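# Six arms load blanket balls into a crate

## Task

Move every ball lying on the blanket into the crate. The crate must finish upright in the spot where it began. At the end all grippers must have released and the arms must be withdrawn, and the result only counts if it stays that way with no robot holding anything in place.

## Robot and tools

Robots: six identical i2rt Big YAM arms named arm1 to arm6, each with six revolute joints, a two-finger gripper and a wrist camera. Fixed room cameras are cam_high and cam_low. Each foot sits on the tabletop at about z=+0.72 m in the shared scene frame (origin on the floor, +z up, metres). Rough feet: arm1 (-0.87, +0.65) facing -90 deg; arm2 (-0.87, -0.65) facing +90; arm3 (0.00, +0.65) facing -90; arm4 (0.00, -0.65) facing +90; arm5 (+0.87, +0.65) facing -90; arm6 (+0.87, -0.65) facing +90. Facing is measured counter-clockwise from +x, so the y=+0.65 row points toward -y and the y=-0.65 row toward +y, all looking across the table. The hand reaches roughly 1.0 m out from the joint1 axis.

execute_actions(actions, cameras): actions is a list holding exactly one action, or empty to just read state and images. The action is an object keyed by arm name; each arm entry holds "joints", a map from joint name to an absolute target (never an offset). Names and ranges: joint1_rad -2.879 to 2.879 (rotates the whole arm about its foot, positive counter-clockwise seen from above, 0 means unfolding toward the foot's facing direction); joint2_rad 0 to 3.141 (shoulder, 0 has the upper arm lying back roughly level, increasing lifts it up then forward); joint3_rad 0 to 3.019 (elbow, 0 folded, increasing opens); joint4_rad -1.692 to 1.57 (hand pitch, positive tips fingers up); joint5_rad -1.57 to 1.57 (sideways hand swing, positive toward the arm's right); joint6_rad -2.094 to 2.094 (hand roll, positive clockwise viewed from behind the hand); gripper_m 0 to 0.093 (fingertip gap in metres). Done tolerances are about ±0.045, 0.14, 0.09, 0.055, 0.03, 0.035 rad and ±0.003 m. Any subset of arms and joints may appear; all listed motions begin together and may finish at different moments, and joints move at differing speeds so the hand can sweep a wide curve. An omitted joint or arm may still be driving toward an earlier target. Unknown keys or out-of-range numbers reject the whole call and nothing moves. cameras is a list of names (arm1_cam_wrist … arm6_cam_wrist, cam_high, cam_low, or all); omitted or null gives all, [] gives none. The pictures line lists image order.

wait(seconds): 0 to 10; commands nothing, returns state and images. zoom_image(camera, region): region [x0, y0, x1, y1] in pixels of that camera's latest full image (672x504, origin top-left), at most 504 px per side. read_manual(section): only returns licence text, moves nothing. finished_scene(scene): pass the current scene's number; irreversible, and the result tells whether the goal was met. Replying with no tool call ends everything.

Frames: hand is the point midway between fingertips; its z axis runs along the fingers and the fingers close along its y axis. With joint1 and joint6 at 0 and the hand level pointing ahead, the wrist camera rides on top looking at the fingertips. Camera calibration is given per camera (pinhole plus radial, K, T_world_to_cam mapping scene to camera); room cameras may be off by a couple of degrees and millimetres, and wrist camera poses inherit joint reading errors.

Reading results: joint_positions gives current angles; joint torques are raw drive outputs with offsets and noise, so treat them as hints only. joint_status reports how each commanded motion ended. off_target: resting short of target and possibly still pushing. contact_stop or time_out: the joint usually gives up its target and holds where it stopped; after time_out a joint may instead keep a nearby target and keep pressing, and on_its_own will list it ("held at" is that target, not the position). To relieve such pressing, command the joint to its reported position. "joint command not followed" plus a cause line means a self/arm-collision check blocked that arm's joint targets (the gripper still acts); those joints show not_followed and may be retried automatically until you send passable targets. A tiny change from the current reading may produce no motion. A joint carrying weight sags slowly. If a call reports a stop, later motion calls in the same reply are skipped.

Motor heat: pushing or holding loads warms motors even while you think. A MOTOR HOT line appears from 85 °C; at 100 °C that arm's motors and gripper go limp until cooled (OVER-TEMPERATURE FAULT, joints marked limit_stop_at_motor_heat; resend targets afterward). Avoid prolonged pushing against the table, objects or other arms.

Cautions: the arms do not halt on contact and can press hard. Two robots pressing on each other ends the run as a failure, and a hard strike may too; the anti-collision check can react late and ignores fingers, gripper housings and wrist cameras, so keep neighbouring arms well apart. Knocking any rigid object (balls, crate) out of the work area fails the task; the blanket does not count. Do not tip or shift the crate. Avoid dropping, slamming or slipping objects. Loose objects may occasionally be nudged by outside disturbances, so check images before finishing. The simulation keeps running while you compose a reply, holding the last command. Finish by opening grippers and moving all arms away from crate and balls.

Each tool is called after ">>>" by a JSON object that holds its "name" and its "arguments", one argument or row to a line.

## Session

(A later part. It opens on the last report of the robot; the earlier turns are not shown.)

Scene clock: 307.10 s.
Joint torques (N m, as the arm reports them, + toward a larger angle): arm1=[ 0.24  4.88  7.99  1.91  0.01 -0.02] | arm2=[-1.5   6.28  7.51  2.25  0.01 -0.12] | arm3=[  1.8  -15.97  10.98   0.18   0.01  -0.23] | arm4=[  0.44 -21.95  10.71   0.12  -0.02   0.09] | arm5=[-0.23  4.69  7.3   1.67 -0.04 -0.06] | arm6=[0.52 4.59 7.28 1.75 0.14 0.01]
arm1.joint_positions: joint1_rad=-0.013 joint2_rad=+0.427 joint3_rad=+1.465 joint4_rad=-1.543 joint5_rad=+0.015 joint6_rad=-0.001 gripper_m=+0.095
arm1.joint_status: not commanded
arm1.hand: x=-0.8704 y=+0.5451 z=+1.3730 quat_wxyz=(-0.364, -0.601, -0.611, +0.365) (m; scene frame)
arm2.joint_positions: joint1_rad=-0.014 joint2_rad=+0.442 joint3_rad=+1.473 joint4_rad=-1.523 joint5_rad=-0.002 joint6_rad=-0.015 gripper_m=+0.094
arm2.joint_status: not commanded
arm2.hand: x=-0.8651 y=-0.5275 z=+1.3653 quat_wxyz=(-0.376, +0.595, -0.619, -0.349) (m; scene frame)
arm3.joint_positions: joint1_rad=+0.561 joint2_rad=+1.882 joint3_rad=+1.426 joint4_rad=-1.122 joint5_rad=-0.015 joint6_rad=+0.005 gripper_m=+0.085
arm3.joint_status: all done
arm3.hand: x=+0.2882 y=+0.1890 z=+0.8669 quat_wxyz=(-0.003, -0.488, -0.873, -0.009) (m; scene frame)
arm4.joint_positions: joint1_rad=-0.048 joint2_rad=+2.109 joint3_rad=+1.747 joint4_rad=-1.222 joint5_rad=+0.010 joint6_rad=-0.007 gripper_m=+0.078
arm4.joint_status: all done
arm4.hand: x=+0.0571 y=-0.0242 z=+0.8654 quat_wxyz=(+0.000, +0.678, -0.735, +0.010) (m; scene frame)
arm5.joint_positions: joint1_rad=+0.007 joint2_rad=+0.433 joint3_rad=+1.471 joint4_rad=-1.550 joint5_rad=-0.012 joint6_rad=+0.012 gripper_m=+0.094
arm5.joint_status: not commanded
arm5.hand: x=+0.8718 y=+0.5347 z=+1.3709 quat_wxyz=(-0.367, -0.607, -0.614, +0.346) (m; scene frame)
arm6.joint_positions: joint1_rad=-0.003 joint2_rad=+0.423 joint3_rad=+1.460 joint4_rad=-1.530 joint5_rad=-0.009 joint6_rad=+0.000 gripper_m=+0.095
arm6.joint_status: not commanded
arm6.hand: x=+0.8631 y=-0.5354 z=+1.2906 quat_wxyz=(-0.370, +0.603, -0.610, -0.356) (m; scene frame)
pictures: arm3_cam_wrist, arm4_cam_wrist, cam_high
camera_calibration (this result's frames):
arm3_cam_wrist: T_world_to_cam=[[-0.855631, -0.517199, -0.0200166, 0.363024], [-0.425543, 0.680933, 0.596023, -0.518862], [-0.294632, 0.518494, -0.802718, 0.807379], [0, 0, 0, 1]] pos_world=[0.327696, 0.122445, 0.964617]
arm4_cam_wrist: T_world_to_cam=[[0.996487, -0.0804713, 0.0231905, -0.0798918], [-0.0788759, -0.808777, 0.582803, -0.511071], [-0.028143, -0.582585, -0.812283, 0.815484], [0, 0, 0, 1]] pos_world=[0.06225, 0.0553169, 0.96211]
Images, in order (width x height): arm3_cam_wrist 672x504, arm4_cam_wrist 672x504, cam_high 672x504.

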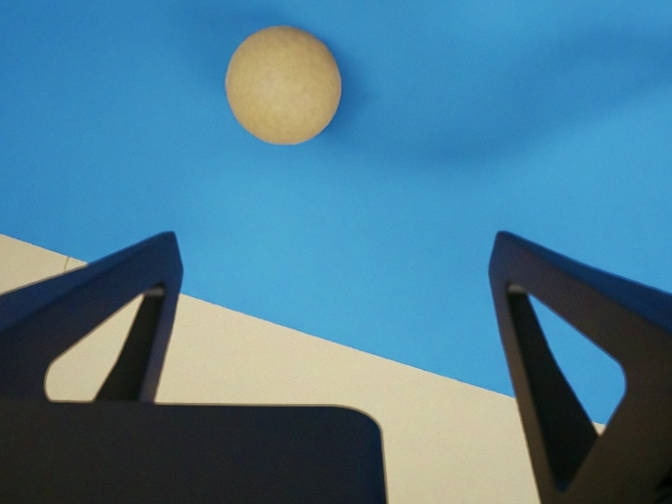

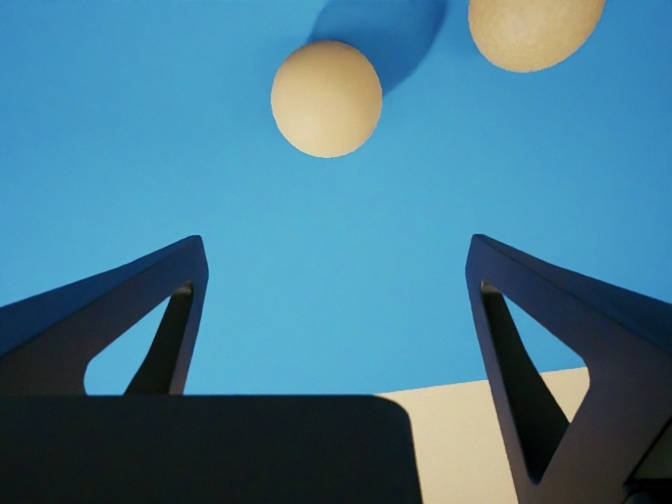

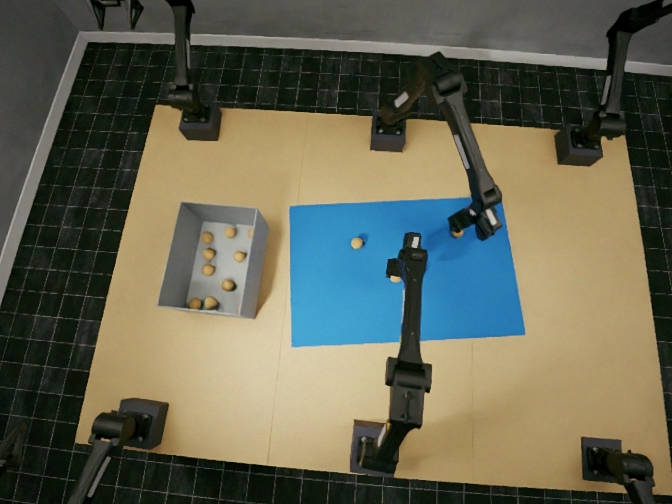

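>>> {"name": "execute_actions", "arguments": {
  "actions": [
    {"arm3":{"joints":{"joint1_rad":0.61}},"arm4":{"joints":{"joint1_rad":-0.033}}}
  ],
  "cameras": []
}}

>>> {"name": "execute_actions", "arguments": {
  "actions": [
    {"arm3":{"joints":{"joint2_rad":2.1,"joint3_rad":1.372,"joint4_rad":-0.855}},"arm4":{"joints":{"joint2_rad":2.29,"joint3_rad":1.69,"joint4_rad":-0.986}}}
  ],
  "cameras": ["arm3_cam_wrist","arm4_cam_wrist"]
}}

Scene clock: 316.10 s.
Joint torques (N m, as the arm reports them, + toward a larger angle): arm1=[ 0.15  4.65  7.95  1.95  0.   -0.06] | arm2=[-1.56  6.26  7.51  2.25  0.01 -0.12] | arm3=[  1.72 -16.01  11.01   0.17  -0.02  -0.24] | arm4=[  0.2  -22.21  10.65   0.14  -0.02   0.1 ] | arm5=[-0.22  4.63  7.29  1.69 -0.04 -0.06] | arm6=[0.66 4.23 7.41 1.65 0.12 0.  ]
arm1.joint_positions: joint1_rad=-0.013 joint2_rad=+0.427 joint3_rad=+1.465 joint4_rad=-1.543 joint5_rad=+0.015 joint6_rad=-0.001 gripper_m=+0.095
arm1.joint_status: not commanded
arm1.hand: x=-0.8704 y=+0.5451 z=+1.3730 quat_wxyz=(-0.364, -0.601, -0.611, +0.365) (m; scene frame)
arm2.joint_positions: joint1_rad=-0.014 joint2_rad=+0.442 joint3_rad=+1.473 joint4_rad=-1.523 joint5_rad=-0.002 joint6_rad=-0.015 gripper_m=+0.094
arm2.joint_status: not commanded
arm2.hand: x=-0.8651 y=-0.5275 z=+1.3653 quat_wxyz=(-0.376, +0.595, -0.619, -0.349) (m; scene frame)
arm3.joint_positions: joint1_rad=+0.611 joint2_rad=+1.882 joint3_rad=+1.426 joint4_rad=-1.122 joint5_rad=-0.015 joint6_rad=+0.005 gripper_m=+0.085
arm3.joint_status: all done
arm3.hand: x=+0.3108 y=+0.2040 z=+0.8669 quat_wxyz=(-0.003, -0.466, -0.884, -0.008) (m; scene frame)
arm4.joint_positions: joint1_rad=-0.038 joint2_rad=+2.109 joint3_rad=+1.747 joint4_rad=-1.222 joint5_rad=+0.010 joint6_rad=-0.007 gripper_m=+0.078
arm4.joint_status: all done
arm4.hand: x=+0.0509 y=-0.0237 z=+0.8653 quat_wxyz=(+0.000, +0.682, -0.732, +0.010) (m; scene frame)
arm5.joint_positions: joint1_rad=+0.007 joint2_rad=+0.433 joint3_rad=+1.471 joint4_rad=-1.550 joint5_rad=-0.012 joint6_rad=+0.012 gripper_m=+0.094
arm5.joint_status: not commanded
arm5.hand: x=+0.8718 y=+0.5347 z=+1.3709 quat_wxyz=(-0.367, -0.607, -0.614, +0.346) (m; scene frame)
arm6.joint_positions: joint1_rad=-0.003 joint2_rad=+0.423 joint3_rad=+1.460 joint4_rad=-1.530 joint5_rad=-0.009 joint6_rad=+0.000 gripper_m=+0.095
arm6.joint_status: not commanded
arm6.hand: x=+0.8631 y=-0.5354 z=+1.2906 quat_wxyz=(-0.370, +0.603, -0.610, -0.356) (m; scene frame)
pictures: none
No camera images: the call's "cameras" was empty. Leave "cameras" out to get every camera's image.

Scene clock: 317.30 s.
Joint torques (N m, as the arm reports them, + toward a larger angle): arm1=[ 0.26  4.72  7.87  2.02  0.02 -0.03] | arm2=[-1.47  6.34  7.49  2.25  0.01 -0.12] | arm3=[  1.73 -16.02   7.83   1.17  -0.03  -0.22] | arm4=[  1.01 -22.23   7.53   0.87   0.03   0.09] | arm5=[-0.13  4.64  7.25  1.68 -0.04 -0.06] | arm6=[0.86 3.76 7.19 1.77 0.1  0.04]
arm1.joint_positions: joint1_rad=-0.013 joint2_rad=+0.427 joint3_rad=+1.465 joint4_rad=-1.543 joint5_rad=+0.015 joint6_rad=-0.001 gripper_m=+0.095
arm1.joint_status: not commanded
arm1.hand: x=-0.8704 y=+0.5451 z=+1.3730 quat_wxyz=(-0.364, -0.601, -0.611, +0.365) (m; scene frame)
arm2.joint_positions: joint1_rad=-0.014 joint2_rad=+0.442 joint3_rad=+1.473 joint4_rad=-1.523 joint5_rad=-0.002 joint6_rad=-0.015 gripper_m=+0.094
arm2.joint_status: not commanded
arm2.hand: x=-0.8651 y=-0.5275 z=+1.3653 quat_wxyz=(-0.376, +0.595, -0.619, -0.349) (m; scene frame)
arm3.joint_positions: joint1_rad=+0.611 joint2_rad=+2.080 joint3_rad=+1.377 joint4_rad=-0.868 joint5_rad=-0.014 joint6_rad=+0.005 gripper_m=+0.085
arm3.joint_status: all done
arm3.hand: x=+0.3188 y=+0.1927 z=+0.7460 quat_wxyz=(-0.006, -0.466, -0.884, -0.006) (m; scene frame)
arm4.joint_positions: joint1_rad=-0.038 joint2_rad=+2.279 joint3_rad=+1.700 joint4_rad=-0.995 joint5_rad=+0.009 joint6_rad=-0.007 gripper_m=+0.078
arm4.joint_status: all done
arm4.hand: x=+0.0516 y=-0.0136 z=+0.7446 quat_wxyz=(-0.003, +0.682, -0.731, +0.007) (m; scene frame)
arm5.joint_positions: joint1_rad=+0.007 joint2_rad=+0.433 joint3_rad=+1.471 joint4_rad=-1.550 joint5_rad=-0.012 joint6_rad=+0.012 gripper_m=+0.094
arm5.joint_status: not commanded
arm5.hand: x=+0.8718 y=+0.5347 z=+1.3709 quat_wxyz=(-0.367, -0.607, -0.614, +0.346) (m; scene frame)
arm6.joint_positions: joint1_rad=-0.003 joint2_rad=+0.423 joint3_rad=+1.460 joint4_rad=-1.530 joint5_rad=-0.009 joint6_rad=+0.000 gripper_m=+0.095
arm6.joint_status: not commanded
arm6.hand: x=+0.8631 y=-0.5354 z=+1.2906 quat_wxyz=(-0.370, +0.603, -0.610, -0.356) (m; scene frame)
pictures: arm3_cam_wrist, arm4_cam_wrist
camera_calibration (this result's frames):
arm3_cam_wrist: T_world_to_cam=[[-0.828683, -0.559404, -0.0187427, 0.387302], [-0.460714, 0.662706, 0.590392, -0.417301], [-0.317847, 0.497883, -0.806899, 0.731987], [0, 0, 0, 1]] pos_world=[0.361354, 0.128762, 0.84427]
arm4_cam_wrist: T_world_to_cam=[[0.997303, -0.0699952, 0.0220967, -0.0698455], [-0.0699407, -0.814882, 0.575392, -0.427565], [-0.0222685, -0.575385, -0.817579, 0.727143], [0, 0, 0, 1]] pos_world=[0.0559453, 0.0650837, 0.842058]
Images, in order (width x height): arm3_cam_wrist 672x504, arm4_cam_wrist 672x504.

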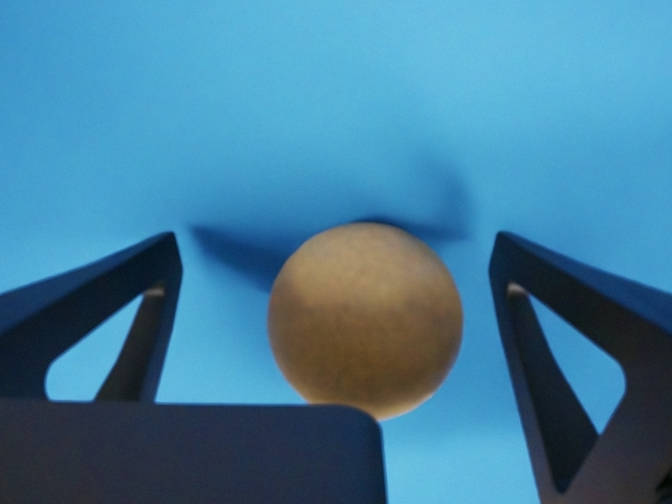

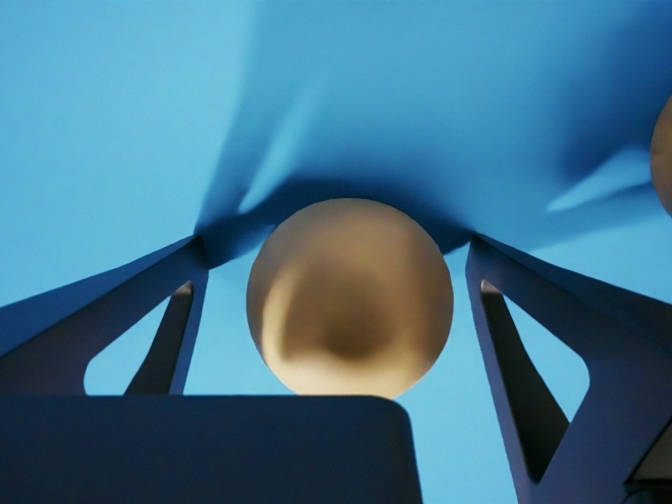

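>>> {"name": "execute_actions", "arguments": {
  "actions": [
    {"arm3":{"joints":{"gripper_m":0.035}},"arm4":{"joints":{"gripper_m":0.035}}}
  ],
  "cameras": []
}}

>>> {"name": "execute_actions", "arguments": {
  "actions": [
    {"arm3":{"joints":{"joint2_rad":1.3,"joint4_rad":-0.989}},"arm4":{"joints":{"joint2_rad":1.3,"joint4_rad":-0.843}}}
  ],
  "cameras": []
}}

>>> {"name": "execute_actions", "arguments": {
  "actions": [
    {"arm3":{"joints":{"joint1_rad":-0.8,"joint3_rad":2.26}},"arm4":{"joints":{"joint1_rad":0.9,"joint3_rad":1.98}}}
  ],
  "cameras": []
}}

>>> {"name": "execute_actions", "arguments": {
  "actions": [
    {"arm3":{"joints":{"joint2_rad":2.27}},"arm4":{"joints":{"joint2_rad":2.14}}}
  ],
  "cameras": ["cam_high"]
}}

>>> {"name": "execute_actions", "arguments": {
  "actions": [
    {"arm3":{"joints":{"gripper_m":0.085}},"arm4":{"joints":{"gripper_m":0.085}}}
  ],
  "cameras": []
}}

>>> {"name": "execute_actions", "arguments": {
  "actions": [
    {"arm3":{"joints":{"joint2_rad":1.35}},"arm4":{"joints":{"joint2_rad":1.35}}}
  ],
  "cameras": []
}}

>>> {"name": "execute_actions", "arguments": {
  "actions": [
    {"arm3":{"joints":{"joint1_rad":-0.222,"joint3_rad":1.458,"joint4_rad":-1.138}},"arm4":{"joints":{"joint1_rad":-0.157,"joint3_rad":1.987,"joint4_rad":-1.321}}}
  ],
  "cameras": []
}}

>>> {"name": "execute_actions", "arguments": {
  "actions": [
    {"arm3":{"joints":{"joint2_rad":1.9}},"arm4":{"joints":{"joint2_rad":2.237}}}
  ],
  "cameras": ["arm3_cam_wrist","arm4_cam_wrist","cam_high"]
}}

Scene clock: 331.13 s.
Joint torques (N m, as the arm reports them, + toward a larger angle): arm1=[ 0.5   4.92  7.89  1.91  0.03 -0.05] | arm2=[-1.51  6.29  7.5   2.24  0.01 -0.12] | arm3=[  1.58 -16.04   7.7    1.21  -0.03  -0.24] | arm4=[  0.6  -22.24   7.54   0.92   0.03   0.09] | arm5=[-0.16  4.74  7.28  1.69 -0.04 -0.06] | arm6=[0.86 4.37 6.99 1.71 0.13 0.03]
arm1.joint_positions: joint1_rad=-0.013 joint2_rad=+0.427 joint3_rad=+1.465 joint4_rad=-1.543 joint5_rad=+0.015 joint6_rad=-0.001 gripper_m=+0.095
arm1.joint_status: not commanded
arm1.hand: x=-0.8704 y=+0.5451 z=+1.3730 quat_wxyz=(-0.364, -0.601, -0.611, +0.365) (m; scene frame)
arm2.joint_positions: joint1_rad=-0.014 joint2_rad=+0.442 joint3_rad=+1.473 joint4_rad=-1.523 joint5_rad=-0.002 joint6_rad=-0.015 gripper_m=+0.094
arm2.joint_status: not commanded
arm2.hand: x=-0.8651 y=-0.5275 z=+1.3653 quat_wxyz=(-0.376, +0.595, -0.619, -0.349) (m; scene frame)
arm3.joint_positions: joint1_rad=+0.611 joint2_rad=+2.080 joint3_rad=+1.377 joint4_rad=-0.868 joint5_rad=-0.014 joint6_rad=+0.004 gripper_m=+0.047
arm3.joint_status: gripper_m off_target (ended at +0.047, target +0.035)
arm3.hand: x=+0.3188 y=+0.1926 z=+0.7460 quat_wxyz=(-0.006, -0.466, -0.885, -0.006) (m; scene frame)
arm4.joint_positions: joint1_rad=-0.038 joint2_rad=+2.279 joint3_rad=+1.700 joint4_rad=-0.995 joint5_rad=+0.009 joint6_rad=-0.007 gripper_m=+0.045
arm4.joint_status: gripper_m off_target (ended at +0.045, target +0.035)
arm4.hand: x=+0.0516 y=-0.0136 z=+0.7446 quat_wxyz=(-0.003, +0.682, -0.731, +0.007) (m; scene frame)
arm5.joint_positions: joint1_rad=+0.007 joint2_rad=+0.433 joint3_rad=+1.471 joint4_rad=-1.550 joint5_rad=-0.012 joint6_rad=+0.012 gripper_m=+0.094
arm5.joint_status: not commanded
arm5.hand: x=+0.8718 y=+0.5347 z=+1.3709 quat_wxyz=(-0.367, -0.607, -0.614, +0.346) (m; scene frame)
arm6.joint_positions: joint1_rad=-0.003 joint2_rad=+0.423 joint3_rad=+1.460 joint4_rad=-1.530 joint5_rad=-0.009 joint6_rad=+0.000 gripper_m=+0.095
arm6.joint_status: not commanded
arm6.hand: x=+0.8631 y=-0.5354 z=+1.2906 quat_wxyz=(-0.370, +0.603, -0.610, -0.356) (m; scene frame)
pictures: none
No camera images: the call's "cameras" was empty. Leave "cameras" out to get every camera's image.

Scene clock: 333.13 s.
Joint torques (N m, as the arm reports them, + toward a larger angle): arm1=[ 0.28  4.52  7.92  1.95  0.02 -0.04] | arm2=[-1.44  6.23  7.49  2.24  0.01 -0.12] | arm3=[  1.26 -10.05  13.17   1.37  -0.04  -0.21] | arm4=[  0.63 -12.21  11.97   2.29   0.02   0.09] | arm5=[-0.26  4.67  7.27  1.69 -0.04 -0.06] | arm6=[0.43 4.52 7.23 1.81 0.09 0.02]
arm1.joint_positions: joint1_rad=-0.013 joint2_rad=+0.427 joint3_rad=+1.465 joint4_rad=-1.543 joint5_rad=+0.015 joint6_rad=-0.001 gripper_m=+0.095
arm1.joint_status: not commanded
arm1.hand: x=-0.8704 y=+0.5451 z=+1.3730 quat_wxyz=(-0.364, -0.601, -0.611, +0.365) (m; scene frame)
arm2.joint_positions: joint1_rad=-0.014 joint2_rad=+0.442 joint3_rad=+1.473 joint4_rad=-1.523 joint5_rad=-0.002 joint6_rad=-0.015 gripper_m=+0.094
arm2.joint_status: not commanded
arm2.hand: x=-0.8651 y=-0.5275 z=+1.3653 quat_wxyz=(-0.376, +0.595, -0.619, -0.349) (m; scene frame)
arm3.joint_positions: joint1_rad=+0.611 joint2_rad=+1.296 joint3_rad=+1.360 joint4_rad=-0.975 joint5_rad=-0.014 joint6_rad=+0.004 gripper_m=+0.047
arm3.joint_status: all done
arm3.hand: x=+0.2936 y=+0.2271 z=+1.1544 quat_wxyz=(-0.293, -0.439, -0.837, +0.144) (m; scene frame)
arm4.joint_positions: joint1_rad=-0.038 joint2_rad=+1.311 joint3_rad=+1.681 joint4_rad=-0.846 joint5_rad=+0.009 joint6_rad=-0.007 gripper_m=+0.045
arm4.joint_status: all done
arm4.hand: x=+0.0428 y=-0.0860 z=+1.3650 quat_wxyz=(-0.387, +0.582, -0.626, -0.347) (m; scene frame)
arm5.joint_positions: joint1_rad=+0.007 joint2_rad=+0.433 joint3_rad=+1.471 joint4_rad=-1.550 joint5_rad=-0.012 joint6_rad=+0.012 gripper_m=+0.094
arm5.joint_status: not commanded
arm5.hand: x=+0.8718 y=+0.5347 z=+1.3709 quat_wxyz=(-0.367, -0.607, -0.614, +0.346) (m; scene frame)
arm6.joint_positions: joint1_rad=-0.003 joint2_rad=+0.423 joint3_rad=+1.460 joint4_rad=-1.530 joint5_rad=-0.009 joint6_rad=+0.000 gripper_m=+0.095
arm6.joint_status: not commanded
arm6.hand: x=+0.8631 y=-0.5354 z=+1.2906 quat_wxyz=(-0.370, +0.603, -0.610, -0.356) (m; scene frame)
pictures: none
No camera images: the call's "cameras" was empty. Leave "cameras" out to get every camera's image.

Scene clock: 335.00 s.
Joint torques (N m, as the arm reports them, + toward a larger angle): arm1=[ 0.11  4.7   7.96  1.92  0.02 -0.05] | arm2=[-1.52  6.27  7.49  2.25  0.01 -0.12] | arm3=[ 1.15 -6.11 10.52  2.34 -0.15 -0.23] | arm4=[  0.14 -10.06  14.46   2.4    0.07   0.09] | arm5=[-0.18  4.66  7.29  1.7  -0.04 -0.06] | arm6=[ 0.26  4.48  7.13  1.7   0.11 -0.02]
arm1.joint_positions: joint1_rad=-0.013 joint2_rad=+0.427 joint3_rad=+1.465 joint4_rad=-1.543 joint5_rad=+0.015 joint6_rad=-0.001 gripper_m=+0.095
arm1.joint_status: not commanded
arm1.hand: x=-0.8704 y=+0.5451 z=+1.3730 quat_wxyz=(-0.364, -0.601, -0.611, +0.365) (m; scene frame)
arm2.joint_positions: joint1_rad=-0.014 joint2_rad=+0.442 joint3_rad=+1.473 joint4_rad=-1.523 joint5_rad=-0.002 joint6_rad=-0.015 gripper_m=+0.094
arm2.joint_status: not commanded
arm2.hand: x=-0.8651 y=-0.5275 z=+1.3653 quat_wxyz=(-0.376, +0.595, -0.619, -0.349) (m; scene frame)
arm3.joint_positions: joint1_rad=-0.795 joint2_rad=+1.291 joint3_rad=+2.236 joint4_rad=-0.983 joint5_rad=-0.011 joint6_rad=+0.004 gripper_m=+0.047
arm3.joint_status: all done
arm3.hand: x=-0.3276 y=+0.3359 z=+1.6209 quat_wxyz=(-0.267, -0.668, -0.271, +0.639) (m; scene frame)
arm4.joint_positions: joint1_rad=+0.902 joint2_rad=+1.300 joint3_rad=+1.932 joint4_rad=-0.847 joint5_rad=+0.008 joint6_rad=-0.007 gripper_m=+0.045
arm4.joint_status: all done
arm4.hand: x=-0.4082 y=-0.2998 z=+1.5104 quat_wxyz=(-0.222, +0.732, -0.270, -0.584) (m; scene frame)
arm5.joint_positions: joint1_rad=+0.007 joint2_rad=+0.433 joint3_rad=+1.471 joint4_rad=-1.550 joint5_rad=-0.012 joint6_rad=+0.012 gripper_m=+0.094
arm5.joint_status: not commanded
arm5.hand: x=+0.8718 y=+0.5347 z=+1.3709 quat_wxyz=(-0.367, -0.607, -0.614, +0.346) (m; scene frame)
arm6.joint_positions: joint1_rad=-0.003 joint2_rad=+0.423 joint3_rad=+1.460 joint4_rad=-1.530 joint5_rad=-0.009 joint6_rad=+0.000 gripper_m=+0.095
arm6.joint_status: not commanded
arm6.hand: x=+0.8631 y=-0.5354 z=+1.2906 quat_wxyz=(-0.370, +0.603, -0.610, -0.356) (m; scene frame)
pictures: none
No camera images: the call's "cameras" was empty. Leave "cameras" out to get every camera's image.

Scene clock: 337.07 s.
Joint torques (N m, as the arm reports them, + toward a larger angle): arm1=[ 0.19  4.74  7.93  1.99  0.   -0.04] | arm2=[-1.52  6.24  7.51  2.25  0.01 -0.12] | arm3=[  1.41 -20.98  15.06   1.75  -0.13  -0.24] | arm4=[  0.12 -23.65  12.99   1.62   0.08   0.09] | arm5=[-0.27  4.66  7.27  1.69 -0.05 -0.07] | arm6=[1.05 3.94 7.18 1.82 0.07 0.04]
arm1.joint_positions: joint1_rad=-0.013 joint2_rad=+0.427 joint3_rad=+1.465 joint4_rad=-1.543 joint5_rad=+0.015 joint6_rad=-0.001 gripper_m=+0.095
arm1.joint_status: not commanded
arm1.hand: x=-0.8704 y=+0.5451 z=+1.3730 quat_wxyz=(-0.364, -0.601, -0.611, +0.365) (m; scene frame)
arm2.joint_positions: joint1_rad=-0.014 joint2_rad=+0.442 joint3_rad=+1.473 joint4_rad=-1.523 joint5_rad=-0.002 joint6_rad=-0.015 gripper_m=+0.094
arm2.joint_status: not commanded
arm2.hand: x=-0.8651 y=-0.5275 z=+1.3653 quat_wxyz=(-0.376, +0.595, -0.619, -0.349) (m; scene frame)
arm3.joint_positions: joint1_rad=-0.795 joint2_rad=+2.242 joint3_rad=+2.226 joint4_rad=-0.986 joint5_rad=-0.011 joint6_rad=+0.004 gripper_m=+0.047
arm3.joint_status: all done
arm3.hand: x=-0.5923 y=+0.0755 z=+0.9781 quat_wxyz=(-0.113, -0.890, -0.359, +0.256) (m; scene frame)
arm4.joint_positions: joint1_rad=+0.902 joint2_rad=+2.131 joint3_rad=+1.958 joint4_rad=-0.846 joint5_rad=+0.008 joint6_rad=-0.007 gripper_m=+0.045
arm4.joint_status: all done
arm4.hand: x=-0.5962 y=-0.1374 z=+0.9623 quat_wxyz=(-0.099, +0.904, -0.332, -0.251) (m; scene frame)
arm5.joint_positions: joint1_rad=+0.007 joint2_rad=+0.433 joint3_rad=+1.471 joint4_rad=-1.550 joint5_rad=-0.012 joint6_rad=+0.012 gripper_m=+0.094
arm5.joint_status: not commanded
arm5.hand: x=+0.8718 y=+0.5347 z=+1.3709 quat_wxyz=(-0.367, -0.607, -0.614, +0.346) (m; scene frame)
arm6.joint_positions: joint1_rad=-0.003 joint2_rad=+0.423 joint3_rad=+1.460 joint4_rad=-1.530 joint5_rad=-0.009 joint6_rad=+0.000 gripper_m=+0.095
arm6.joint_status: not commanded
arm6.hand: x=+0.8631 y=-0.5354 z=+1.2906 quat_wxyz=(-0.370, +0.603, -0.610, -0.356) (m; scene frame)
pictures: cam_high
Images, in order (width x height): cam_high 672x504.

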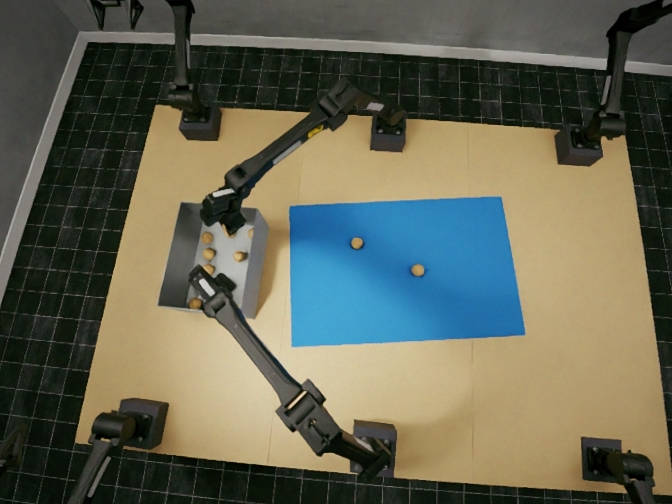

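Scene clock: 337.67 s.
Joint torques (N m, as the arm reports them, + toward a larger angle): arm1=[ 0.26  5.01  7.92  1.96  0.03 -0.03] | arm2=[-1.57  6.31  7.5   2.25  0.01 -0.12] | arm3=[  1.49 -20.92  15.03   1.66  -0.17  -0.24] | arm4=[  0.08 -23.54  13.02   1.61   0.08   0.1 ] | arm5=[-0.11  4.67  7.28  1.69 -0.05 -0.06] | arm6=[0.72 4.1  7.23 1.73 0.1  0.06]
arm1.joint_positions: joint1_rad=-0.013 joint2_rad=+0.427 joint3_rad=+1.465 joint4_rad=-1.543 joint5_rad=+0.015 joint6_rad=-0.001 gripper_m=+0.095
arm1.joint_status: not commanded
arm1.hand: x=-0.8704 y=+0.5451 z=+1.3730 quat_wxyz=(-0.364, -0.601, -0.611, +0.365) (m; scene frame)
arm2.joint_positions: joint1_rad=-0.014 joint2_rad=+0.442 joint3_rad=+1.473 joint4_rad=-1.523 joint5_rad=-0.002 joint6_rad=-0.015 gripper_m=+0.094
arm2.joint_status: not commanded
arm2.hand: x=-0.8651 y=-0.5275 z=+1.3653 quat_wxyz=(-0.376, +0.595, -0.619, -0.349) (m; scene frame)
arm3.joint_positions: joint1_rad=-0.795 joint2_rad=+2.242 joint3_rad=+2.226 joint4_rad=-0.986 joint5_rad=-0.011 joint6_rad=+0.004 gripper_m=+0.085
arm3.joint_status: all done
arm3.hand: x=-0.5923 y=+0.0755 z=+0.9781 quat_wxyz=(-0.113, -0.890, -0.359, +0.256) (m; scene frame)
arm4.joint_positions: joint1_rad=+0.902 joint2_rad=+2.131 joint3_rad=+1.958 joint4_rad=-0.846 joint5_rad=+0.008 joint6_rad=-0.007 gripper_m=+0.085
arm4.joint_status: all done
arm4.hand: x=-0.5962 y=-0.1374 z=+0.9623 quat_wxyz=(-0.099, +0.904, -0.332, -0.251) (m; scene frame)
arm5.joint_positions: joint1_rad=+0.007 joint2_rad=+0.433 joint3_rad=+1.471 joint4_rad=-1.550 joint5_rad=-0.012 joint6_rad=+0.012 gripper_m=+0.094
arm5.joint_status: not commanded
arm5.hand: x=+0.8718 y=+0.5347 z=+1.3709 quat_wxyz=(-0.367, -0.607, -0.614, +0.346) (m; scene frame)
arm6.joint_positions: joint1_rad=-0.003 joint2_rad=+0.423 joint3_rad=+1.460 joint4_rad=-1.530 joint5_rad=-0.009 joint6_rad=+0.000 gripper_m=+0.095
arm6.joint_status: not commanded
arm6.hand: x=+0.8631 y=-0.5354 z=+1.2906 quat_wxyz=(-0.370, +0.603, -0.610, -0.356) (m; scene frame)
pictures: none
No camera images: the call's "cameras" was empty. Leave "cameras" out to get every camera's image.

Scene clock: 340.13 s.
Joint torques (N m, as the arm reports them, + toward a larger angle): arm1=[ 0.35  4.61  7.9   1.98  0.01 -0.04] | arm2=[-1.44  6.3   7.49  2.24  0.01 -0.12] | arm3=[ 1.12 -6.44  9.98  2.48 -0.15 -0.25] | arm4=[  0.13 -10.71  10.37   2.42   0.08   0.09] | arm5=[-0.17  4.75  7.26  1.69 -0.05 -0.06] | arm6=[0.29 4.53 7.18 1.85 0.1  0.03]
arm1.joint_positions: joint1_rad=-0.013 joint2_rad=+0.427 joint3_rad=+1.465 joint4_rad=-1.543 joint5_rad=+0.015 joint6_rad=-0.001 gripper_m=+0.095
arm1.joint_status: not commanded
arm1.hand: x=-0.8704 y=+0.5451 z=+1.3730 quat_wxyz=(-0.364, -0.601, -0.611, +0.365) (m; scene frame)
arm2.joint_positions: joint1_rad=-0.014 joint2_rad=+0.442 joint3_rad=+1.473 joint4_rad=-1.523 joint5_rad=-0.002 joint6_rad=-0.015 gripper_m=+0.094
arm2.joint_status: not commanded
arm2.hand: x=-0.8651 y=-0.5275 z=+1.3653 quat_wxyz=(-0.376, +0.595, -0.619, -0.349) (m; scene frame)
arm3.joint_positions: joint1_rad=-0.795 joint2_rad=+1.337 joint3_rad=+2.244 joint4_rad=-0.986 joint5_rad=-0.011 joint6_rad=+0.004 gripper_m=+0.085
arm3.joint_status: all done
arm3.hand: x=-0.3480 y=+0.3161 z=+1.6036 quat_wxyz=(-0.261, -0.681, -0.276, +0.626) (m; scene frame)
arm4.joint_positions: joint1_rad=+0.902 joint2_rad=+1.350 joint3_rad=+1.977 joint4_rad=-0.846 joint5_rad=+0.008 joint6_rad=-0.007 gripper_m=+0.085
arm4.joint_status: all done
arm4.hand: x=-0.4236 y=-0.2866 z=+1.5088 quat_wxyz=(-0.222, +0.734, -0.270, -0.583) (m; scene frame)
arm5.joint_positions: joint1_rad=+0.007 joint2_rad=+0.433 joint3_rad=+1.471 joint4_rad=-1.550 joint5_rad=-0.012 joint6_rad=+0.012 gripper_m=+0.094
arm5.joint_status: not commanded
arm5.hand: x=+0.8718 y=+0.5347 z=+1.3709 quat_wxyz=(-0.367, -0.607, -0.614, +0.346) (m; scene frame)
arm6.joint_positions: joint1_rad=-0.003 joint2_rad=+0.423 joint3_rad=+1.460 joint4_rad=-1.530 joint5_rad=-0.009 joint6_rad=+0.000 gripper_m=+0.095
arm6.joint_status: not commanded
arm6.hand: x=+0.8631 y=-0.5354 z=+1.2906 quat_wxyz=(-0.370, +0.603, -0.610, -0.356) (m; scene frame)
pictures: none
No camera images: the call's "cameras" was empty. Leave "cameras" out to get every camera's image.

Scene clock: 341.80 s.
Joint torques (N m, as the arm reports them, + toward a larger angle): arm1=[ 0.34  4.62  8.01  1.94  0.01 -0.06] | arm2=[-1.52  6.25  7.5   2.25  0.01 -0.12] | arm3=[  0.86 -10.51  11.59   1.5   -0.02  -0.22] | arm4=[  0.53 -11.59  10.86   1.52   0.01   0.09] | arm5=[-0.2   4.63  7.28  1.69 -0.04 -0.06] | arm6=[0.76 4.02 7.26 1.82 0.1  0.04]
arm1.joint_positions: joint1_rad=-0.013 joint2_rad=+0.427 joint3_rad=+1.465 joint4_rad=-1.543 joint5_rad=+0.015 joint6_rad=-0.001 gripper_m=+0.095
arm1.joint_status: not commanded
arm1.hand: x=-0.8704 y=+0.5451 z=+1.3730 quat_wxyz=(-0.364, -0.601, -0.611, +0.365) (m; scene frame)
arm2.joint_positions: joint1_rad=-0.014 joint2_rad=+0.442 joint3_rad=+1.473 joint4_rad=-1.523 joint5_rad=-0.002 joint6_rad=-0.015 gripper_m=+0.094
arm2.joint_status: not commanded
arm2.hand: x=-0.8651 y=-0.5275 z=+1.3653 quat_wxyz=(-0.376, +0.595, -0.619, -0.349) (m; scene frame)
arm3.joint_positions: joint1_rad=-0.216 joint2_rad=+1.348 joint3_rad=+1.459 joint4_rad=-1.130 joint5_rad=-0.014 joint6_rad=+0.004 gripper_m=+0.085
arm3.joint_status: all done
arm3.hand: x=-0.1124 y=+0.1498 z=+1.1564 quat_wxyz=(-0.178, -0.752, -0.600, +0.207) (m; scene frame)
arm4.joint_positions: joint1_rad=-0.160 joint2_rad=+1.361 joint3_rad=+1.977 joint4_rad=-1.312 joint5_rad=+0.009 joint6_rad=-0.007 gripper_m=+0.085
arm4.joint_status: all done
arm4.hand: x=+0.1001 y=-0.1495 z=+1.4037 quat_wxyz=(-0.332, +0.576, -0.700, -0.261) (m; scene frame)
arm5.joint_positions: joint1_rad=+0.007 joint2_rad=+0.433 joint3_rad=+1.471 joint4_rad=-1.550 joint5_rad=-0.012 joint6_rad=+0.012 gripper_m=+0.094
arm5.joint_status: not commanded
arm5.hand: x=+0.8718 y=+0.5347 z=+1.3709 quat_wxyz=(-0.367, -0.607, -0.614, +0.346) (m; scene frame)
arm6.joint_positions: joint1_rad=-0.003 joint2_rad=+0.423 joint3_rad=+1.460 joint4_rad=-1.530 joint5_rad=-0.009 joint6_rad=+0.000 gripper_m=+0.095
arm6.joint_status: not commanded
arm6.hand: x=+0.8631 y=-0.5354 z=+1.2906 quat_wxyz=(-0.370, +0.603, -0.610, -0.356) (m; scene frame)
pictures: none
No camera images: the call's "cameras" was empty. Leave "cameras" out to get every camera's image.

Scene clock: 343.63 s.
Joint torques (N m, as the arm reports them, + toward a larger angle): arm1=[ 0.35  4.78  7.98  1.98  0.02 -0.03] | arm2=[-1.55  6.25  7.51  2.26  0.01 -0.13] | arm3=[  0.94 -15.96  10.92   0.32  -0.03  -0.21] | arm4=[  0.4  -24.07  11.46   0.2    0.01   0.09] | arm5=[-0.15  4.67  7.28  1.69 -0.04 -0.07] | arm6=[0.44 4.21 7.12 1.82 0.1  0.03]
arm1.joint_positions: joint1_rad=-0.013 joint2_rad=+0.427 joint3_rad=+1.465 joint4_rad=-1.543 joint5_rad=+0.015 joint6_rad=-0.001 gripper_m=+0.095
arm1.joint_status: not commanded
arm1.hand: x=-0.8704 y=+0.5451 z=+1.3730 quat_wxyz=(-0.364, -0.601, -0.611, +0.365) (m; scene frame)
arm2.joint_positions: joint1_rad=-0.014 joint2_rad=+0.442 joint3_rad=+1.473 joint4_rad=-1.523 joint5_rad=-0.002 joint6_rad=-0.015 gripper_m=+0.094
arm2.joint_status: not commanded
arm2.hand: x=-0.8651 y=-0.5275 z=+1.3653 quat_wxyz=(-0.376, +0.595, -0.619, -0.349) (m; scene frame)
arm3.joint_positions: joint1_rad=-0.216 joint2_rad=+1.891 joint3_rad=+1.443 joint4_rad=-1.130 joint5_rad=-0.014 joint6_rad=+0.004 gripper_m=+0.085
arm3.joint_status: all done
arm3.hand: x=-0.1189 y=+0.1149 z=+0.8663 quat_wxyz=(-0.006, -0.782, -0.623, -0.008) (m; scene frame)
arm4.joint_positions: joint1_rad=-0.160 joint2_rad=+2.233 joint3_rad=+1.971 joint4_rad=-1.315 joint5_rad=+0.009 joint6_rad=-0.007 gripper_m=+0.085
arm4.joint_status: all done
arm4.hand: x=+0.1355 y=+0.0118 z=+0.8682 quat_wxyz=(-0.002, +0.636, -0.772, +0.008) (m; scene frame)
arm5.joint_positions: joint1_rad=+0.007 joint2_rad=+0.433 joint3_rad=+1.471 joint4_rad=-1.550 joint5_rad=-0.012 joint6_rad=+0.012 gripper_m=+0.094
arm5.joint_status: not commanded
arm5.hand: x=+0.8718 y=+0.5347 z=+1.3709 quat_wxyz=(-0.367, -0.607, -0.614, +0.346) (m; scene frame)
arm6.joint_positions: joint1_rad=-0.003 joint2_rad=+0.423 joint3_rad=+1.460 joint4_rad=-1.530 joint5_rad=-0.009 joint6_rad=+0.000 gripper_m=+0.095
arm6.joint_status: not commanded
arm6.hand: x=+0.8631 y=-0.5354 z=+1.2906 quat_wxyz=(-0.370, +0.603, -0.610, -0.356) (m; scene frame)
pictures: arm3_cam_wrist, arm4_cam_wrist, cam_high
camera_calibration (this result's frames):
arm3_cam_wrist: T_world_to_cam=[[-0.972844, 0.230513, -0.020928, -0.122659], [0.172496, 0.782329, 0.598504, -0.584014], [0.154336, 0.578641, -0.800847, 0.770282], [0, 0, 0, 1]] pos_world=[-0.13747, 0.0394488, 0.963846]
arm4_cam_wrist: T_world_to_cam=[[0.981355, -0.190871, 0.0225867, -0.151294], [-0.168667, -0.798871, 0.57737, -0.460592], [-0.0921594, -0.570415, -0.81617, 0.852858], [0, 0, 0, 1]] pos_world=[0.149385, 0.089652, 0.965427]
Images, in order (width x height): arm3_cam_wrist 672x504, arm4_cam_wrist 672x504, cam_high 672x504.

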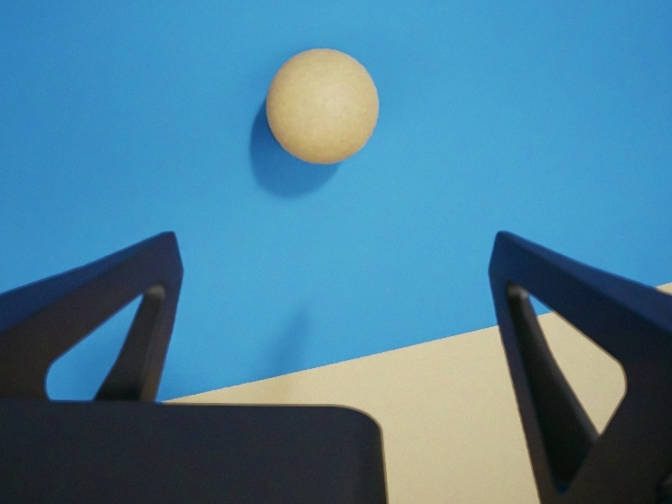

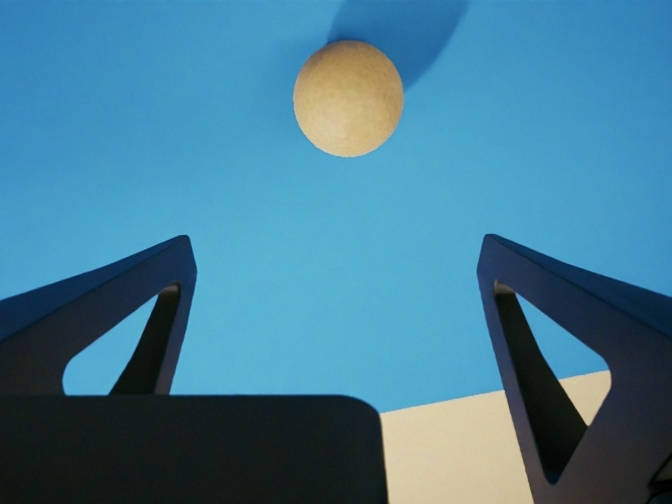

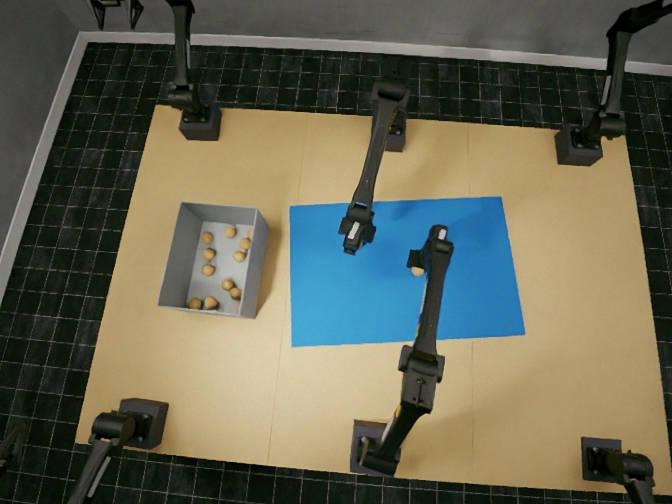

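>>> {"name": "execute_actions", "arguments": {
  "actions": [
    {"arm3":{"joints":{"joint1_rad":-0.2}},"arm4":{"joints":{"joint1_rad":-0.167,"joint2_rad":2.26,"joint3_rad":2.03,"joint4_rad":-1.34}}}
  ],
  "cameras": ["arm3_cam_wrist","arm4_cam_wrist","cam_high"]
}}

Scene clock: 369.67 s.
Joint torques (N m, as the arm reports them, + toward a larger angle): arm1=[ 0.47  4.86  7.94  1.93  0.02 -0.04] | arm2=[-1.49  6.23  7.52  2.25  0.01 -0.12] | arm3=[  2.77 -16.22  11.17   0.28  -0.06  -0.22] | arm4=[ -0.37 -23.32  15.35  -0.05   0.01   0.09] | arm5=[-0.11  4.71  7.29  1.67 -0.04 -0.06] | arm6=[0.35 4.04 7.24 1.74 0.1  0.03]
arm1.joint_positions: joint1_rad=-0.013 joint2_rad=+0.427 joint3_rad=+1.465 joint4_rad=-1.543 joint5_rad=+0.015 joint6_rad=-0.001 gripper_m=+0.095
arm1.joint_status: not commanded
arm1.hand: x=-0.8704 y=+0.5451 z=+1.3730 quat_wxyz=(-0.364, -0.601, -0.611, +0.365) (m; scene frame)
arm2.joint_positions: joint1_rad=-0.014 joint2_rad=+0.442 joint3_rad=+1.473 joint4_rad=-1.523 joint5_rad=-0.002 joint6_rad=-0.015 gripper_m=+0.094
arm2.joint_status: not commanded
arm2.hand: x=-0.8651 y=-0.5275 z=+1.3653 quat_wxyz=(-0.376, +0.595, -0.619, -0.349) (m; scene frame)
arm3.joint_positions: joint1_rad=-0.209 joint2_rad=+1.891 joint3_rad=+1.443 joint4_rad=-1.130 joint5_rad=-0.014 joint6_rad=+0.004 gripper_m=+0.085
arm3.joint_status: all done
arm3.hand: x=-0.1156 y=+0.1142 z=+0.8663 quat_wxyz=(-0.006, -0.780, -0.625, -0.008) (m; scene frame)
arm4.joint_positions: joint1_rad=-0.160 joint2_rad=+2.249 joint3_rad=+1.971 joint4_rad=-1.331 joint5_rad=+0.009 joint6_rad=-0.007 gripper_m=+0.085
arm4.joint_status: all done
arm4.hand: x=+0.1344 y=+0.0063 z=+0.8578 quat_wxyz=(+0.011, +0.636, -0.772, +0.018) (m; scene frame)
arm5.joint_positions: joint1_rad=+0.007 joint2_rad=+0.433 joint3_rad=+1.471 joint4_rad=-1.550 joint5_rad=-0.012 joint6_rad=+0.012 gripper_m=+0.094
arm5.joint_status: not commanded
arm5.hand: x=+0.8718 y=+0.5347 z=+1.3709 quat_wxyz=(-0.367, -0.607, -0.614, +0.346) (m; scene frame)
arm6.joint_positions: joint1_rad=-0.003 joint2_rad=+0.423 joint3_rad=+1.460 joint4_rad=-1.530 joint5_rad=-0.009 joint6_rad=+0.000 gripper_m=+0.095
arm6.joint_status: not commanded
arm6.hand: x=+0.8631 y=-0.5354 z=+1.2906 quat_wxyz=(-0.370, +0.603, -0.610, -0.356) (m; scene frame)
pictures: arm3_cam_wrist, arm4_cam_wrist, cam_high
camera_calibration (this result's frames):
arm3_cam_wrist: T_world_to_cam=[[-0.974233, 0.224571, -0.0209221, -0.118801], [0.167725, 0.783384, 0.59848, -0.58468], [0.150791, 0.57955, -0.800865, 0.769706], [0, 0, 0, 1]] pos_world=[-0.133739, 0.0386254, 0.963864]
arm4_cam_wrist: T_world_to_cam=[[0.981469, -0.190316, 0.0223471, -0.150888], [-0.164969, -0.779848, 0.603839, -0.482551], [-0.0974928, -0.596336, -0.796793, 0.825437], [0, 0, 0, 1]] pos_world=[0.14896, 0.0872046, 0.952457]
Images, in order (width x height): arm3_cam_wrist 672x504, arm4_cam_wrist 672x504, cam_high 672x504.

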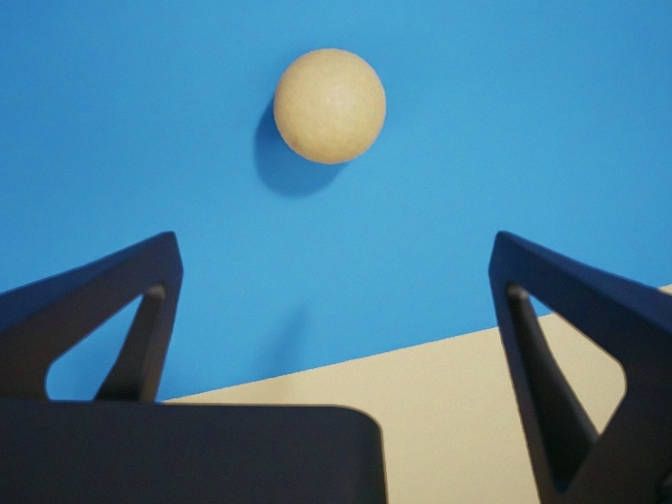

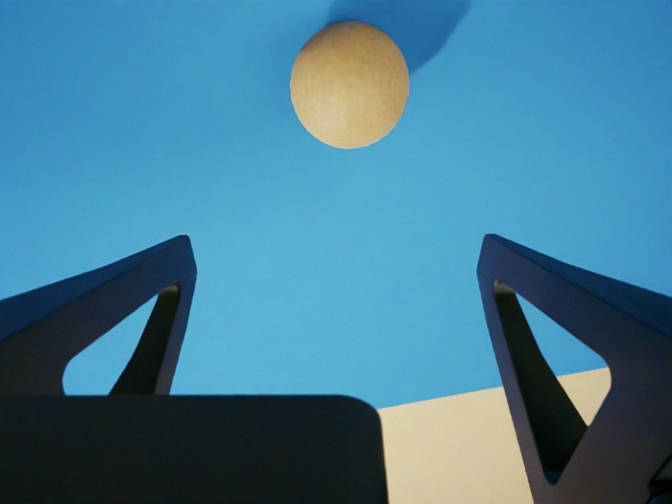

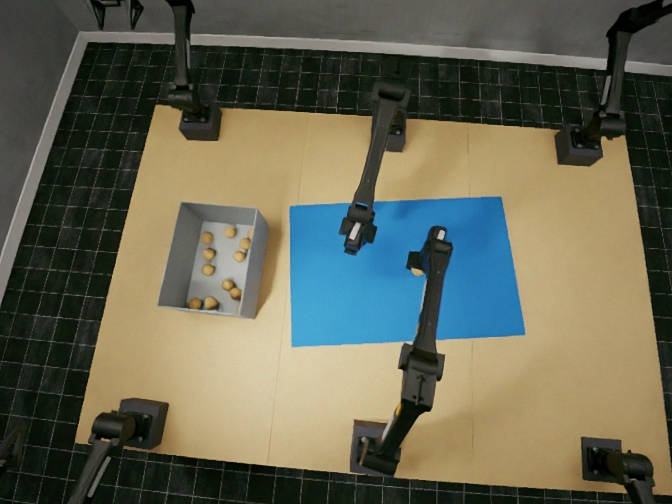

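>>> {"name": "execute_actions", "arguments": {
  "actions": [
    {"arm3":{"joints":{"joint1_rad":-0.195,"joint2_rad":2.095,"joint3_rad":1.37,"joint4_rad":-0.851}},"arm4":{"joints":{"joint1_rad":-0.175,"joint2_rad":2.40,"joint3_rad":1.93,"joint4_rad":-1.1}}}
  ],
  "cameras": ["arm3_cam_wrist","arm4_cam_wrist"]
}}

Scene clock: 379.10 s.
Joint torques (N m, as the arm reports them, + toward a larger angle): arm1=[ 0.23  4.81  7.96  1.95  0.02 -0.04] | arm2=[-1.48  6.25  7.51  2.25  0.01 -0.12] | arm3=[  2.47 -16.31   7.88   1.33  -0.05  -0.2 ] | arm4=[ -0.72 -23.85   8.29   0.97   0.06   0.09] | arm5=[-0.13  4.68  7.26  1.68 -0.04 -0.06] | arm6=[ 0.49  4.28  7.27  1.71  0.16 -0.01]
arm1.joint_positions: joint1_rad=-0.013 joint2_rad=+0.427 joint3_rad=+1.465 joint4_rad=-1.543 joint5_rad=+0.015 joint6_rad=-0.001 gripper_m=+0.095
arm1.joint_status: not commanded
arm1.hand: x=-0.8704 y=+0.5451 z=+1.3730 quat_wxyz=(-0.364, -0.601, -0.611, +0.365) (m; scene frame)
arm2.joint_positions: joint1_rad=-0.014 joint2_rad=+0.442 joint3_rad=+1.473 joint4_rad=-1.523 joint5_rad=-0.002 joint6_rad=-0.015 gripper_m=+0.094
arm2.joint_status: not commanded
arm2.hand: x=-0.8651 y=-0.5275 z=+1.3653 quat_wxyz=(-0.376, +0.595, -0.619, -0.349) (m; scene frame)
arm3.joint_positions: joint1_rad=-0.205 joint2_rad=+2.076 joint3_rad=+1.375 joint4_rad=-0.864 joint5_rad=-0.014 joint6_rad=+0.004 gripper_m=+0.085
arm3.joint_status: all done
arm3.hand: x=-0.1147 y=+0.1041 z=+0.7459 quat_wxyz=(-0.009, -0.779, -0.627, -0.003) (m; scene frame)
arm4.joint_positions: joint1_rad=-0.171 joint2_rad=+2.389 joint3_rad=+1.938 joint4_rad=-1.109 joint5_rad=+0.008 joint6_rad=-0.007 gripper_m=+0.085
arm4.joint_status: all done
arm4.hand: x=+0.1466 y=+0.0253 z=+0.7537 quat_wxyz=(-0.008, +0.632, -0.775, +0.002) (m; scene frame)
arm5.joint_positions: joint1_rad=+0.007 joint2_rad=+0.433 joint3_rad=+1.471 joint4_rad=-1.550 joint5_rad=-0.012 joint6_rad=+0.012 gripper_m=+0.094
arm5.joint_status: not commanded
arm5.hand: x=+0.8718 y=+0.5347 z=+1.3709 quat_wxyz=(-0.367, -0.607, -0.614, +0.346) (m; scene frame)
arm6.joint_positions: joint1_rad=-0.003 joint2_rad=+0.423 joint3_rad=+1.460 joint4_rad=-1.530 joint5_rad=-0.009 joint6_rad=+0.000 gripper_m=+0.095
arm6.joint_status: not commanded
arm6.hand: x=+0.8631 y=-0.5354 z=+1.2906 quat_wxyz=(-0.370, +0.603, -0.610, -0.356) (m; scene frame)
pictures: arm3_cam_wrist, arm4_cam_wrist
camera_calibration (this result's frames):
arm3_cam_wrist: T_world_to_cam=[[-0.9753, 0.219913, -0.020673, -0.11797], [0.165977, 0.791403, 0.588331, -0.49827], [0.145743, 0.570368, -0.808356, 0.684916], [0, 0, 0, 1]] pos_world=[-0.132176, 0.0296206, 0.844365]
arm4_cam_wrist: T_world_to_cam=[[0.979077, -0.202382, 0.0211901, -0.155377], [-0.178975, -0.806903, 0.562916, -0.369239], [-0.0968256, -0.554931, -0.826242, 0.776056], [0, 0, 0, 1]] pos_world=[0.161184, 0.101272, 0.852353]
Images, in order (width x height): arm3_cam_wrist 672x504, arm4_cam_wrist 672x504.

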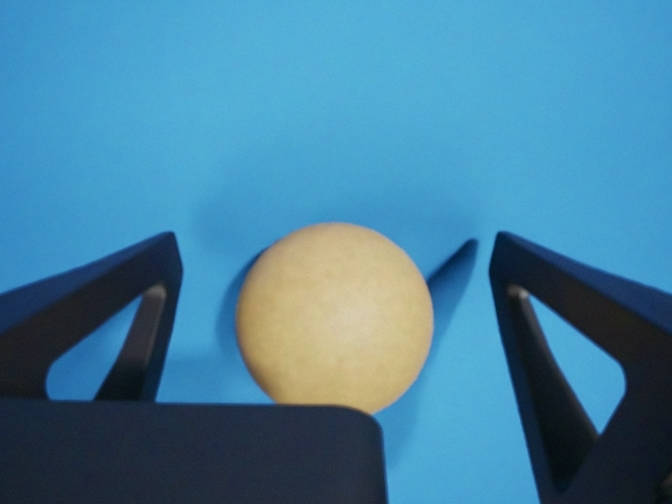

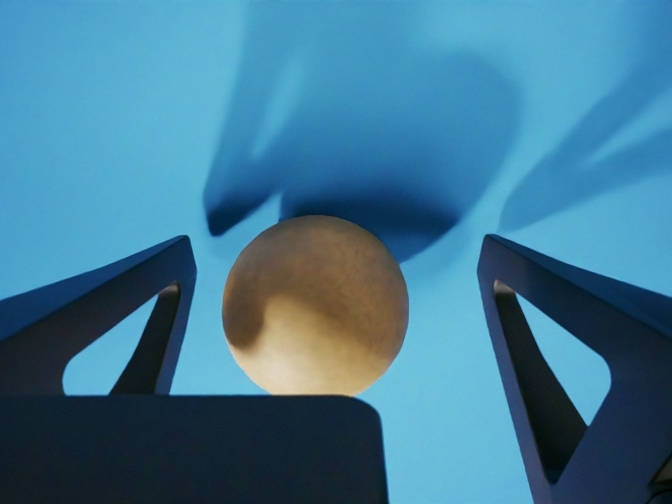

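>>> {"name": "execute_actions", "arguments": {
  "actions": [
    {"arm3":{"joints":{"joint4_rad":-0.895}},"arm4":{"joints":{"joint2_rad":2.415,"joint4_rad":-1.135}}}
  ],
  "cameras": []
}}

>>> {"name": "execute_actions", "arguments": {
  "actions": [
    {"arm3":{"joints":{"gripper_m":0.035}},"arm4":{"joints":{"gripper_m":0.035}}}
  ],
  "cameras": ["arm3_cam_wrist","arm4_cam_wrist"]
}}

Scene clock: 386.80 s.
Joint torques (N m, as the arm reports them, + toward a larger angle): arm1=[ 0.3   4.71  7.92  2.01  0.01 -0.04] | arm2=[-1.49  6.29  7.51  2.24  0.01 -0.12] | arm3=[  2.51 -16.15   7.79   0.17  -0.07  -0.23] | arm4=[ -0.18 -23.98   8.16   0.     0.07   0.09] | arm5=[-0.23  4.62  7.29  1.69 -0.04 -0.06] | arm6=[0.49 4.5  7.22 1.78 0.07 0.07]
arm1.joint_positions: joint1_rad=-0.013 joint2_rad=+0.427 joint3_rad=+1.465 joint4_rad=-1.543 joint5_rad=+0.015 joint6_rad=-0.001 gripper_m=+0.095
arm1.joint_status: not commanded
arm1.hand: x=-0.8704 y=+0.5451 z=+1.3730 quat_wxyz=(-0.364, -0.601, -0.611, +0.365) (m; scene frame)
arm2.joint_positions: joint1_rad=-0.014 joint2_rad=+0.442 joint3_rad=+1.473 joint4_rad=-1.523 joint5_rad=-0.002 joint6_rad=-0.015 gripper_m=+0.094
arm2.joint_status: not commanded
arm2.hand: x=-0.8651 y=-0.5275 z=+1.3653 quat_wxyz=(-0.376, +0.595, -0.619, -0.349) (m; scene frame)
arm3.joint_positions: joint1_rad=-0.205 joint2_rad=+2.076 joint3_rad=+1.375 joint4_rad=-0.882 joint5_rad=-0.014 joint6_rad=+0.004 gripper_m=+0.085
arm3.joint_status: all done
arm3.hand: x=-0.1137 y=+0.1085 z=+0.7459 quat_wxyz=(-0.004, -0.779, -0.627, -0.010) (m; scene frame)
arm4.joint_positions: joint1_rad=-0.171 joint2_rad=+2.401 joint3_rad=+1.938 joint4_rad=-1.126 joint5_rad=+0.008 joint6_rad=-0.007 gripper_m=+0.085
arm4.joint_status: all done
arm4.hand: x=+0.1452 y=+0.0188 z=+0.7453 quat_wxyz=(+0.003, +0.632, -0.775, +0.011) (m; scene frame)
arm5.joint_positions: joint1_rad=+0.007 joint2_rad=+0.433 joint3_rad=+1.471 joint4_rad=-1.550 joint5_rad=-0.012 joint6_rad=+0.012 gripper_m=+0.094
arm5.joint_status: not commanded
arm5.hand: x=+0.8718 y=+0.5347 z=+1.3709 quat_wxyz=(-0.367, -0.607, -0.614, +0.346) (m; scene frame)
arm6.joint_positions: joint1_rad=-0.003 joint2_rad=+0.423 joint3_rad=+1.460 joint4_rad=-1.530 joint5_rad=-0.009 joint6_rad=+0.000 gripper_m=+0.095
arm6.joint_status: not commanded
arm6.hand: x=+0.8631 y=-0.5354 z=+1.2906 quat_wxyz=(-0.370, +0.603, -0.610, -0.356) (m; scene frame)
pictures: none
No camera images: the call's "cameras" was empty. Leave "cameras" out to get every camera's image.

Scene clock: 387.40 s.
Joint torques (N m, as the arm reports them, + toward a larger angle): arm1=[ 0.29  4.7   7.91  1.93  0.01 -0.02] | arm2=[-1.51  6.27  7.5   2.24  0.01 -0.12] | arm3=[  2.51 -15.71   7.83   0.11  -0.07  -0.21] | arm4=[  0.65 -24.19   8.1   -0.05   0.14   0.09] | arm5=[-0.11  4.66  7.26  1.67 -0.04 -0.06] | arm6=[0.8  4.92 7.23 1.85 0.11 0.04]
arm1.joint_positions: joint1_rad=-0.013 joint2_rad=+0.427 joint3_rad=+1.465 joint4_rad=-1.543 joint5_rad=+0.015 joint6_rad=-0.001 gripper_m=+0.095
arm1.joint_status: not commanded
arm1.hand: x=-0.8704 y=+0.5451 z=+1.3730 quat_wxyz=(-0.364, -0.601, -0.611, +0.365) (m; scene frame)
arm2.joint_positions: joint1_rad=-0.014 joint2_rad=+0.442 joint3_rad=+1.473 joint4_rad=-1.523 joint5_rad=-0.002 joint6_rad=-0.015 gripper_m=+0.094
arm2.joint_status: not commanded
arm2.hand: x=-0.8651 y=-0.5275 z=+1.3653 quat_wxyz=(-0.376, +0.595, -0.619, -0.349) (m; scene frame)
arm3.joint_positions: joint1_rad=-0.205 joint2_rad=+2.076 joint3_rad=+1.375 joint4_rad=-0.882 joint5_rad=-0.014 joint6_rad=+0.004 gripper_m=+0.047
arm3.joint_status: gripper_m off_target (ended at +0.047, target +0.035)
arm3.hand: x=-0.1137 y=+0.1085 z=+0.7459 quat_wxyz=(-0.004, -0.779, -0.627, -0.010) (m; scene frame)
arm4.joint_positions: joint1_rad=-0.171 joint2_rad=+2.401 joint3_rad=+1.938 joint4_rad=-1.126 joint5_rad=+0.007 joint6_rad=-0.007 gripper_m=+0.045
arm4.joint_status: gripper_m off_target (ended at +0.045, target +0.035)
arm4.hand: x=+0.1451 y=+0.0189 z=+0.7453 quat_wxyz=(+0.004, +0.632, -0.775, +0.011) (m; scene frame)
arm5.joint_positions: joint1_rad=+0.007 joint2_rad=+0.433 joint3_rad=+1.471 joint4_rad=-1.550 joint5_rad=-0.012 joint6_rad=+0.012 gripper_m=+0.094
arm5.joint_status: not commanded
arm5.hand: x=+0.8718 y=+0.5347 z=+1.3709 quat_wxyz=(-0.367, -0.607, -0.614, +0.346) (m; scene frame)
arm6.joint_positions: joint1_rad=-0.003 joint2_rad=+0.423 joint3_rad=+1.460 joint4_rad=-1.530 joint5_rad=-0.009 joint6_rad=+0.000 gripper_m=+0.095
arm6.joint_status: not commanded
arm6.hand: x=+0.8631 y=-0.5354 z=+1.2906 quat_wxyz=(-0.370, +0.603, -0.610, -0.356) (m; scene frame)
pictures: arm3_cam_wrist, arm4_cam_wrist
camera_calibration (this result's frames):
arm3_cam_wrist: T_world_to_cam=[[-0.975241, 0.220196, -0.0204733, -0.118191], [0.163623, 0.780751, 0.603038, -0.512], [0.148771, 0.584757, -0.79745, 0.672927], [0, 0, 0, 1]] pos_world=[-0.131602, 0.0322703, 0.842961]
arm4_cam_wrist: T_world_to_cam=[[0.979193, -0.201957, 0.0198443, -0.154024], [-0.174973, -0.790716, 0.586645, -0.388595], [-0.102786, -0.577911, -0.809601, 0.754304], [0, 0, 0, 1]] pos_world=[0.160357, 0.0975454, 0.841709]
Images, in order (width x height): arm3_cam_wrist 672x504, arm4_cam_wrist 672x504.

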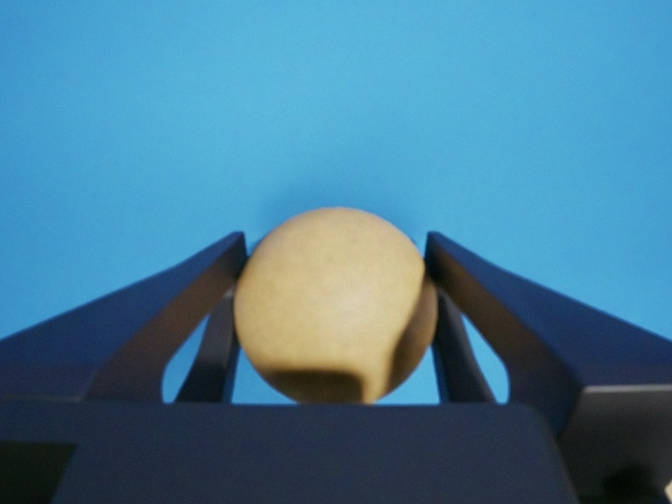

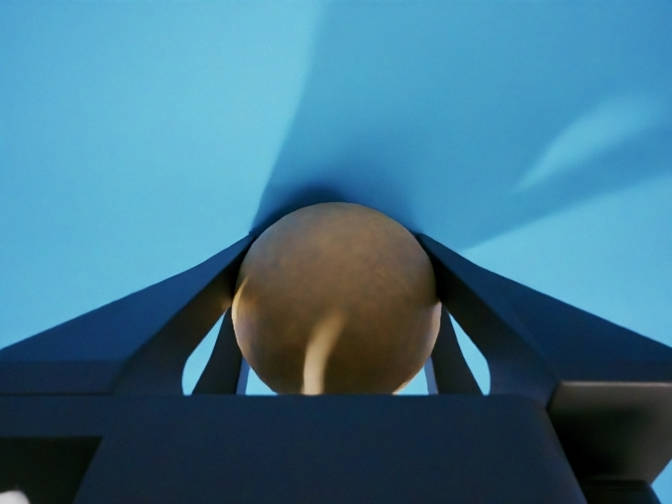

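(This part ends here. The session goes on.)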